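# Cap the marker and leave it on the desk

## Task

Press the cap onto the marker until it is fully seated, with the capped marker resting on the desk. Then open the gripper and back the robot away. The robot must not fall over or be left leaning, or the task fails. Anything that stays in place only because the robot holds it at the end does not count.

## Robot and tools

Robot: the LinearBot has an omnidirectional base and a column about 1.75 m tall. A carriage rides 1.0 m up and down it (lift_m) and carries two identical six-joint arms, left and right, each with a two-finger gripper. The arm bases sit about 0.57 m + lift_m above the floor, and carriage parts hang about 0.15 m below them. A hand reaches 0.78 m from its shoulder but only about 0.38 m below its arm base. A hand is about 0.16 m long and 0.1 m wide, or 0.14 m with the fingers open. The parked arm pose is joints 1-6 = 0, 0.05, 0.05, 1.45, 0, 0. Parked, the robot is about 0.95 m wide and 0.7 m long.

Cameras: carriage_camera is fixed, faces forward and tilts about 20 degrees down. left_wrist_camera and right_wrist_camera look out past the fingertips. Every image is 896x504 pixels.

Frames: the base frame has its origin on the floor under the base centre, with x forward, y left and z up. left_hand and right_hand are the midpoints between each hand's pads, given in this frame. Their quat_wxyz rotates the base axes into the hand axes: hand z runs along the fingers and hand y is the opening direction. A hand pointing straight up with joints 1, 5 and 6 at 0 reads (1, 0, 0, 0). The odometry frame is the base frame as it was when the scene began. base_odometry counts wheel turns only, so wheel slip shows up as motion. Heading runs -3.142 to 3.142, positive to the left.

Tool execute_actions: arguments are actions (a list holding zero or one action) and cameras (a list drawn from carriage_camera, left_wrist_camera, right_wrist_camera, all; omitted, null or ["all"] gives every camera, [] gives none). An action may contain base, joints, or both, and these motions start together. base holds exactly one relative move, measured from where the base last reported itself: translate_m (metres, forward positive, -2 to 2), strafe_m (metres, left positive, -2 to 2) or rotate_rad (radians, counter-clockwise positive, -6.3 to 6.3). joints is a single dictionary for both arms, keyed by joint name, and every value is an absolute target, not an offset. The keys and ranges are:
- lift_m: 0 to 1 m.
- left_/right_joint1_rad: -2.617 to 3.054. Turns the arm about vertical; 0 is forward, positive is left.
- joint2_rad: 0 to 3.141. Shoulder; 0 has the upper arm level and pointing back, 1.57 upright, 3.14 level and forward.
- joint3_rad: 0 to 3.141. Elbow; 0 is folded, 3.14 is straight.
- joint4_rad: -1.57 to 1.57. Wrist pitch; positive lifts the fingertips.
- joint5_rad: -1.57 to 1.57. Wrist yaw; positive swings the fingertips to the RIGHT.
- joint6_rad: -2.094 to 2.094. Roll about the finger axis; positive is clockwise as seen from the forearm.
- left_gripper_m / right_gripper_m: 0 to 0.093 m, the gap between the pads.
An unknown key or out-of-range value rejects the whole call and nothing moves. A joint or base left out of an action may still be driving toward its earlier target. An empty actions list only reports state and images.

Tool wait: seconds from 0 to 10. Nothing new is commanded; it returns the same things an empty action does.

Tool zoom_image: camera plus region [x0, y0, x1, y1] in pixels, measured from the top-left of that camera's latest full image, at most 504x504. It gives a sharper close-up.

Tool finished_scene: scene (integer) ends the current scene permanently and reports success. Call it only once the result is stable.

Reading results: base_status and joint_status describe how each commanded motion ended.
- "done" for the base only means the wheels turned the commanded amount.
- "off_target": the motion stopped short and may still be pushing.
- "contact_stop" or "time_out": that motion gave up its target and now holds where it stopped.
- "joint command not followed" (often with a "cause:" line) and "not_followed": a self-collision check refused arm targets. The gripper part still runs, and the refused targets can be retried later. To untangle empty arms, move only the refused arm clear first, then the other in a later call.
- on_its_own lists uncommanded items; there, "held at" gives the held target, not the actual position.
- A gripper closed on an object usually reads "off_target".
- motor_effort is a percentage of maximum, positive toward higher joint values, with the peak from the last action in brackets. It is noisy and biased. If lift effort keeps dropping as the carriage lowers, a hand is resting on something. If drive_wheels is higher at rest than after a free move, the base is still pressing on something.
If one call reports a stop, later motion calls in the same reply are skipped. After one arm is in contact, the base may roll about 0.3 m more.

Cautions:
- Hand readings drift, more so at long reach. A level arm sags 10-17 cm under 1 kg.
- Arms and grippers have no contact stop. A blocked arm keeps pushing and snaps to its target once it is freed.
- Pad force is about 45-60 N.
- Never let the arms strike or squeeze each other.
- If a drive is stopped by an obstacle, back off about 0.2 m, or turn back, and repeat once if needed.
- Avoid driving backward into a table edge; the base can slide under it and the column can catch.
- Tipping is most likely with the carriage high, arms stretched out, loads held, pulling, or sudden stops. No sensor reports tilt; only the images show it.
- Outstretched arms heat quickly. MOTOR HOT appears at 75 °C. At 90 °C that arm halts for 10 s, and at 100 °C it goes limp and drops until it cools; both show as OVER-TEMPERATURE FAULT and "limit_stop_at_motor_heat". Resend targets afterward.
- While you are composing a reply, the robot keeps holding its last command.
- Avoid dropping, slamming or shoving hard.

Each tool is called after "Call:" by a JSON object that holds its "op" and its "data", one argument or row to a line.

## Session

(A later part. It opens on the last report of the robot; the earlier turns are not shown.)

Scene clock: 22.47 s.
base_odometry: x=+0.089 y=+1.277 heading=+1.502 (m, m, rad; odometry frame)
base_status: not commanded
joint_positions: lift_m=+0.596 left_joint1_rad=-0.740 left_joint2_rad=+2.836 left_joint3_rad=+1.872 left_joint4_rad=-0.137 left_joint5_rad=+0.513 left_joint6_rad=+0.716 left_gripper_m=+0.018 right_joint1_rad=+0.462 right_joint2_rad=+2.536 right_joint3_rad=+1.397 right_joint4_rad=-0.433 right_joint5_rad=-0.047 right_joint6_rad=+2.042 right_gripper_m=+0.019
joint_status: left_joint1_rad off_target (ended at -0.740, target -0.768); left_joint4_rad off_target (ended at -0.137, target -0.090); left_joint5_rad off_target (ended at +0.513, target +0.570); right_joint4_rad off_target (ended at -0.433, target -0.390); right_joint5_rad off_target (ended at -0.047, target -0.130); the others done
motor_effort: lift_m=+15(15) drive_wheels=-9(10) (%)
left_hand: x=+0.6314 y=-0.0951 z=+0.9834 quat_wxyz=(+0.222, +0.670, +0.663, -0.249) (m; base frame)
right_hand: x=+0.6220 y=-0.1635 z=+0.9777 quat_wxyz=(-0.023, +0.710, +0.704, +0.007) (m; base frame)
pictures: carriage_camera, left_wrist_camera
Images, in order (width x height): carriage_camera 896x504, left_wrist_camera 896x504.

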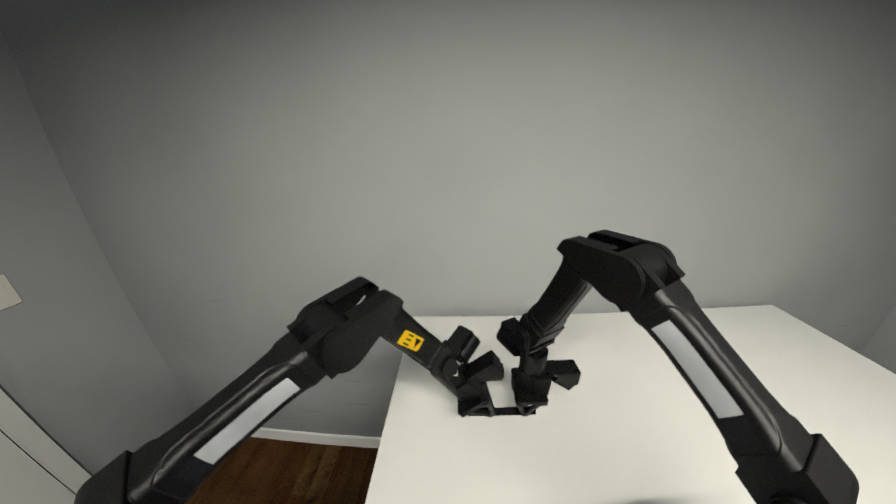

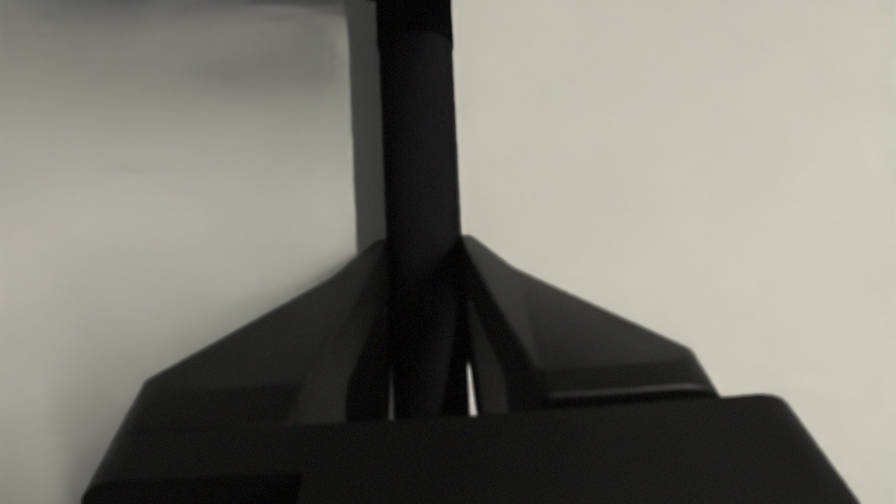

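Call:
{"op": "execute_actions", "data": {
  "actions": [
    {"joints": {"left_joint1_rad": -0.785, "left_joint4_rad": -0.07, "left_joint5_rad": 0.62, "right_joint1_rad": 0.49, "right_joint4_rad": -0.38, "right_joint5_rad": -0.19}}
  ],
  "cameras": ["left_wrist_camera"]
}}

Call:
{"op": "zoom_image", "data": {
  "camera": "left_wrist_camera",
  "region": [330, 0, 510, 120]
}}

Scene clock: 23.23 s.
base_odometry: x=+0.089 y=+1.277 heading=+1.502 (m, m, rad; odometry frame)
base_status: not commanded
joint_positions: lift_m=+0.596 left_joint1_rad=-0.740 left_joint2_rad=+2.836 left_joint3_rad=+1.872 left_joint4_rad=-0.154 left_joint5_rad=+0.541 left_joint6_rad=+0.715 left_gripper_m=+0.018 right_joint1_rad=+0.462 right_joint2_rad=+2.536 right_joint3_rad=+1.397 right_joint4_rad=-0.455 right_joint5_rad=-0.069 right_joint6_rad=+2.042 right_gripper_m=+0.019
joint_status: left_joint1_rad off_target (ended at -0.740, target -0.785); left_joint4_rad off_target (ended at -0.154, target -0.070); left_joint5_rad off_target (ended at +0.541, target +0.620); right_joint1_rad off_target (ended at +0.462, target +0.490); right_joint4_rad off_target (ended at -0.455, target -0.380); right_joint5_rad off_target (ended at -0.069, target -0.190)
motor_effort: lift_m=+15(14) drive_wheels=-9(9) (%)
left_hand: x=+0.6254 y=-0.0952 z=+0.9839 quat_wxyz=(+0.213, +0.669, +0.662, -0.263) (m; base frame)
right_hand: x=+0.6155 y=-0.1626 z=+0.9780 quat_wxyz=(-0.037, +0.711, +0.703, +0.000) (m; base frame)
pictures: left_wrist_camera
Images, in order (width x height): left_wrist_camera 896x504.

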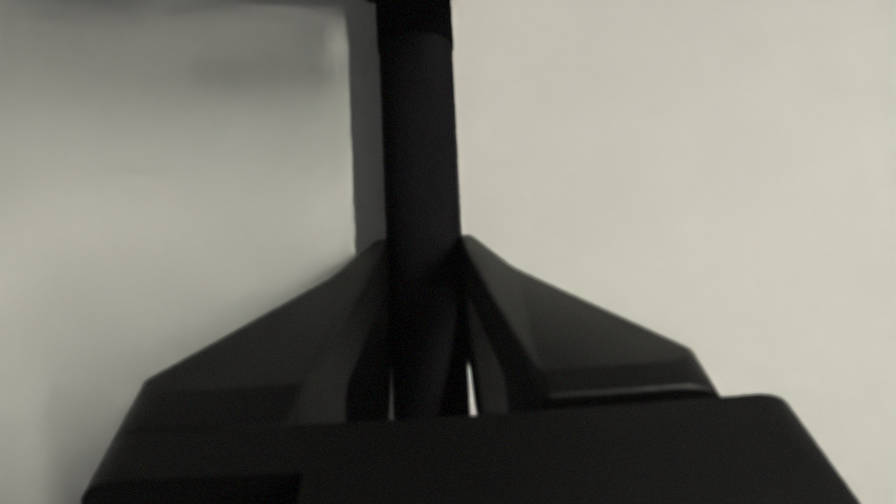

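Region (330, 0, 510, 120) of left_wrist_camera's 896x504 image, scaled by 2.800, with more detail than that image has.

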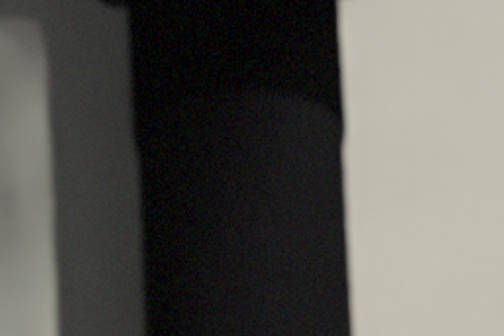

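Call:
{"op": "execute_actions", "data": {
  "actions": [
    {"joints": {"left_joint1_rad": -0.74, "left_joint2_rad": 2.836, "left_joint3_rad": 1.885, "left_joint4_rad": -0.154, "left_joint5_rad": 0.541, "right_joint1_rad": 0.462, "right_joint4_rad": -0.455, "right_joint5_rad": -0.069}}
  ],
  "cameras": []
}}

Call:
{"op": "execute_actions", "data": {
  "actions": [
    {"joints": {"left_gripper_m": 0.06, "right_gripper_m": 0.06}}
  ],
  "cameras": []
}}

Call:
{"op": "execute_actions", "data": {
  "actions": [
    {"joints": {"lift_m": 0.66}}
  ],
  "cameras": ["left_wrist_camera"]
}}

Call:
{"op": "execute_actions", "data": {
  "actions": [
    {"joints": {"left_joint1_rad": -0.2, "left_joint2_rad": 2.2, "left_joint3_rad": 1.5, "right_joint1_rad": 0.0, "right_joint2_rad": 2.0}}
  ],
  "cameras": ["carriage_camera"]
}}

Scene clock: 24.20 s.
base_odometry: x=+0.089 y=+1.277 heading=+1.502 (m, m, rad; odometry frame)
base_status: not commanded
joint_positions: lift_m=+0.596 left_joint1_rad=-0.740 left_joint2_rad=+2.836 left_joint3_rad=+1.872 left_joint4_rad=-0.161 left_joint5_rad=+0.535 left_joint6_rad=+0.715 left_gripper_m=+0.018 right_joint1_rad=+0.458 right_joint2_rad=+2.536 right_joint3_rad=+1.397 right_joint4_rad=-0.464 right_joint5_rad=-0.066 right_joint6_rad=+2.043 right_gripper_m=+0.019
joint_status: all done
motor_effort: lift_m=+15(14) drive_wheels=-10(10) (%)
left_hand: x=+0.6250 y=-0.0938 z=+0.9827 quat_wxyz=(+0.210, +0.669, +0.664, -0.261) (m; base frame)
right_hand: x=+0.6145 y=-0.1650 z=+0.9780 quat_wxyz=(-0.036, +0.712, +0.701, -0.005) (m; base frame)
pictures: none
No camera images: the call's "cameras" was empty. Leave "cameras" out to get every camera's image.

Scene clock: 24.83 s.
base_odometry: x=+0.089 y=+1.277 heading=+1.502 (m, m, rad; odometry frame)
base_status: not commanded
joint_positions: lift_m=+0.596 left_joint1_rad=-0.740 left_joint2_rad=+2.836 left_joint3_rad=+1.872 left_joint4_rad=-0.161 left_joint5_rad=+0.536 left_joint6_rad=+0.715 left_gripper_m=+0.060 right_joint1_rad=+0.458 right_joint2_rad=+2.536 right_joint3_rad=+1.397 right_joint4_rad=-0.463 right_joint5_rad=-0.066 right_joint6_rad=+2.043 right_gripper_m=+0.060
joint_status: all done
motor_effort: lift_m=+15(15) drive_wheels=-9(9) (%)
left_hand: x=+0.6250 y=-0.0938 z=+0.9827 quat_wxyz=(+0.210, +0.669, +0.664, -0.261) (m; base frame)
right_hand: x=+0.6145 y=-0.1650 z=+0.9779 quat_wxyz=(-0.036, +0.712, +0.701, -0.005) (m; base frame)
pictures: none
No camera images: the call's "cameras" was empty. Leave "cameras" out to get every camera's image.

Scene clock: 25.63 s.
base_odometry: x=+0.089 y=+1.277 heading=+1.502 (m, m, rad; odometry frame)
base_status: not commanded
joint_positions: lift_m=+0.660 left_joint1_rad=-0.740 left_joint2_rad=+2.839 left_joint3_rad=+1.872 left_joint4_rad=-0.158 left_joint5_rad=+0.538 left_joint6_rad=+0.715 left_gripper_m=+0.060 right_joint1_rad=+0.458 right_joint2_rad=+2.535 right_joint3_rad=+1.397 right_joint4_rad=-0.458 right_joint5_rad=-0.066 right_joint6_rad=+2.043 right_gripper_m=+0.060
joint_status: all done
motor_effort: lift_m=+19(22) drive_wheels=+5(10) (%)
left_hand: x=+0.6245 y=-0.0938 z=+1.0451 quat_wxyz=(+0.210, +0.669, +0.663, -0.262) (m; base frame)
right_hand: x=+0.6161 y=-0.1642 z=+1.0418 quat_wxyz=(-0.035, +0.712, +0.702, -0.001) (m; base frame)
pictures: left_wrist_camera
Images, in order (width x height): left_wrist_camera 896x504.

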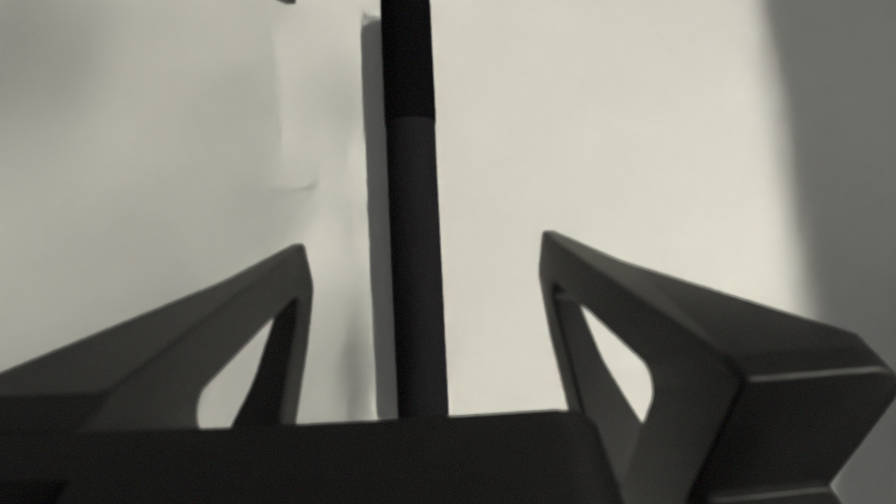

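Scene clock: 26.97 s.
base_odometry: x=+0.089 y=+1.277 heading=+1.502 (m, m, rad; odometry frame)
base_status: not commanded
joint_positions: lift_m=+0.660 left_joint1_rad=-0.192 left_joint2_rad=+2.201 left_joint3_rad=+1.514 left_joint4_rad=-0.151 left_joint5_rad=+0.536 left_joint6_rad=+0.715 left_gripper_m=+0.060 right_joint1_rad=-0.007 right_joint2_rad=+2.004 right_joint3_rad=+1.397 right_joint4_rad=-0.446 right_joint5_rad=-0.066 right_joint6_rad=+2.043 right_gripper_m=+0.060
joint_status: all done
motor_effort: lift_m=+18(18) drive_wheels=-9(9) (%)
left_hand: x=+0.7976 y=+0.1548 z=+1.2734 quat_wxyz=(+0.397, +0.479, +0.768, -0.150) (m; base frame)
right_hand: x=+0.7611 y=-0.3383 z=+1.2699 quat_wxyz=(+0.107, +0.821, +0.509, +0.235) (m; base frame)
pictures: carriage_camera
Images, in order (width x height): carriage_camera 896x504.

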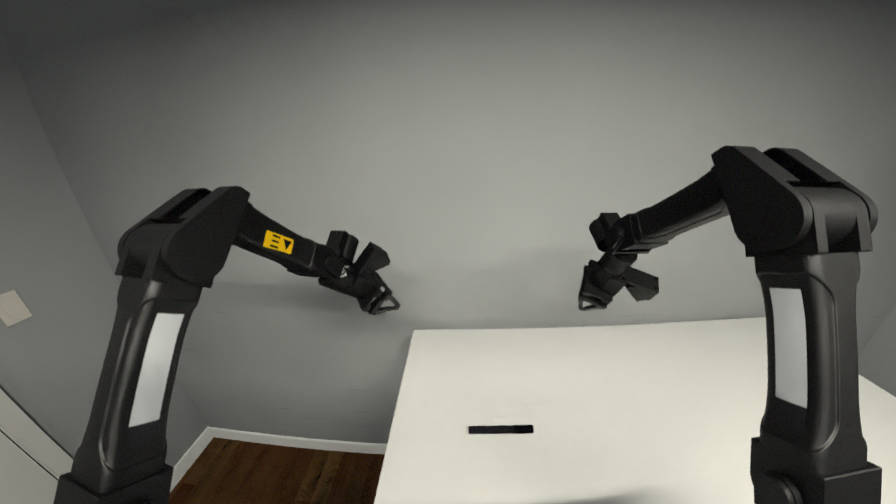

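Call:
{"op": "execute_actions", "data": {
  "actions": []
}}

Scene clock: 27.07 s.
base_odometry: x=+0.089 y=+1.277 heading=+1.502 (m, m, rad; odometry frame)
base_status: not commanded
joint_positions: lift_m=+0.660 left_joint1_rad=-0.192 left_joint2_rad=+2.201 left_joint3_rad=+1.514 left_joint4_rad=-0.151 left_joint5_rad=+0.536 left_joint6_rad=+0.715 left_gripper_m=+0.060 right_joint1_rad=-0.007 right_joint2_rad=+2.004 right_joint3_rad=+1.397 right_joint4_rad=-0.446 right_joint5_rad=-0.066 right_joint6_rad=+2.043 right_gripper_m=+0.060
joint_status: all done
motor_effort: lift_m=+19(18) drive_wheels=+5(9) (%)
left_hand: x=+0.7976 y=+0.1548 z=+1.2734 quat_wxyz=(+0.397, +0.479, +0.768, -0.150) (m; base frame)
right_hand: x=+0.7611 y=-0.3383 z=+1.2699 quat_wxyz=(+0.107, +0.821, +0.509, +0.235) (m; base frame)
pictures: carriage_camera, left_wrist_camera, right_wrist_camera
Images, in order (width x height): carriage_camera 896x504, left_wrist_camera 896x504, right_wrist_camera 896x504.

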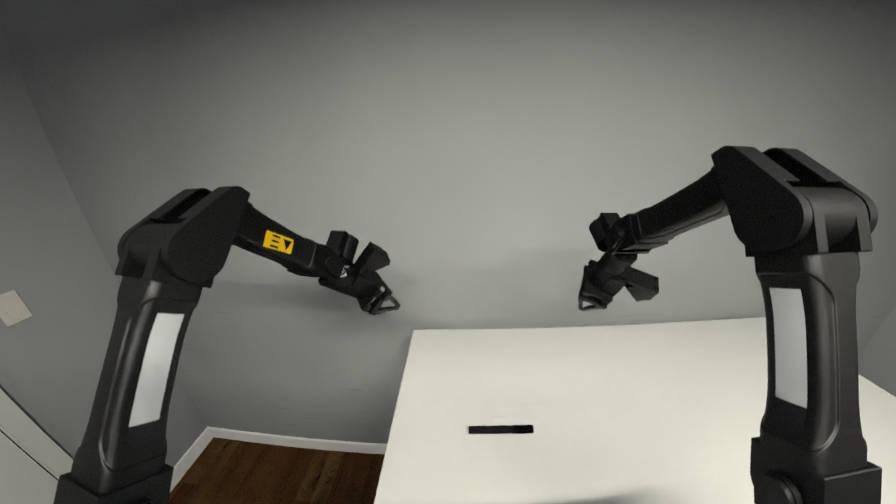

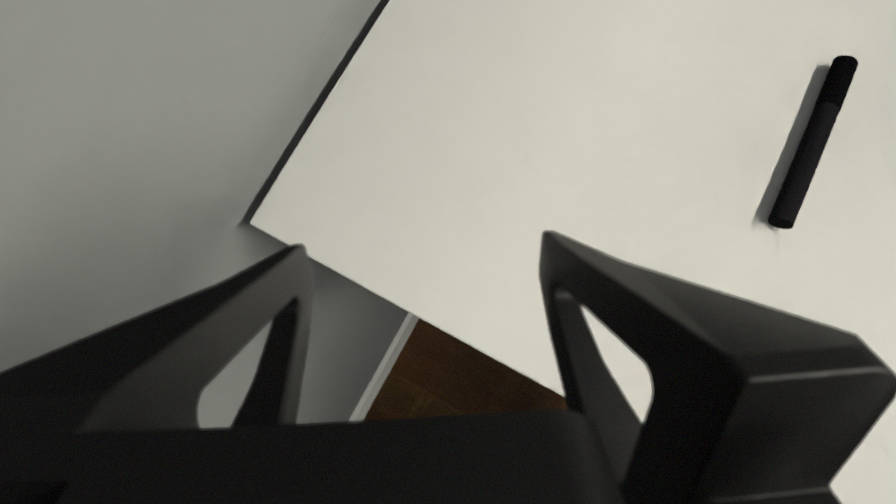

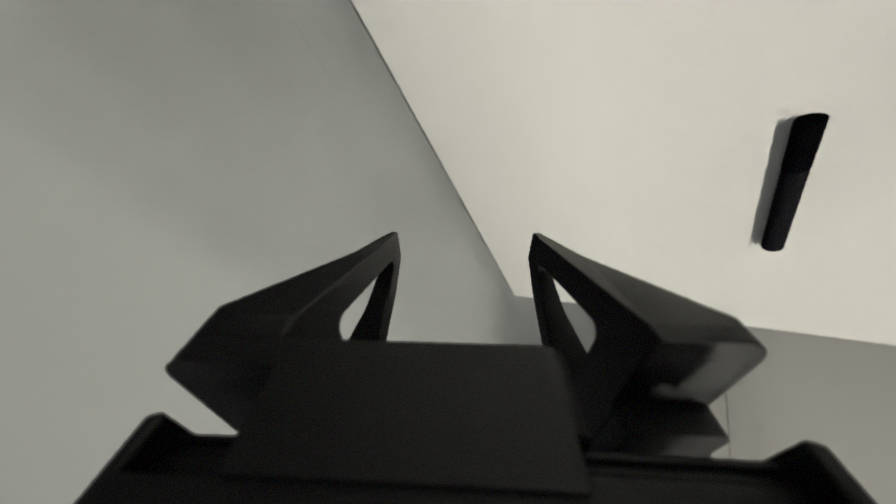

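Call:
{"op": "zoom_image", "data": {
  "camera": "left_wrist_camera",
  "region": [720, 40, 890, 240]
}}

Region (720, 40, 890, 240) of left_wrist_camera's 896x504 image, scaled by 2.520, with more detail than that image has; it fills the left 428 columns of this view, and the rest is white.

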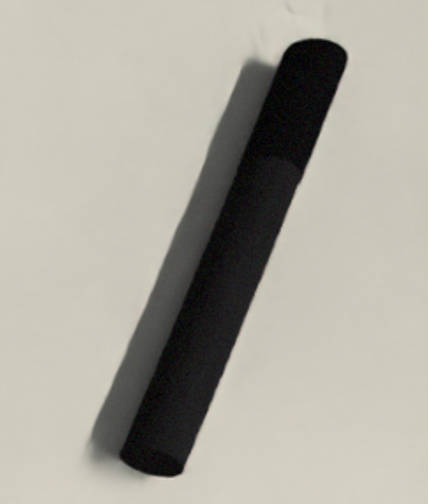

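The cap sits flush on the marker, the marker is on the desk and both arms are clear, so I'm ending the scene.

Call:
{"op": "finished_scene", "data": {
  "scene": 2
}}

The scene is finished: the task was done.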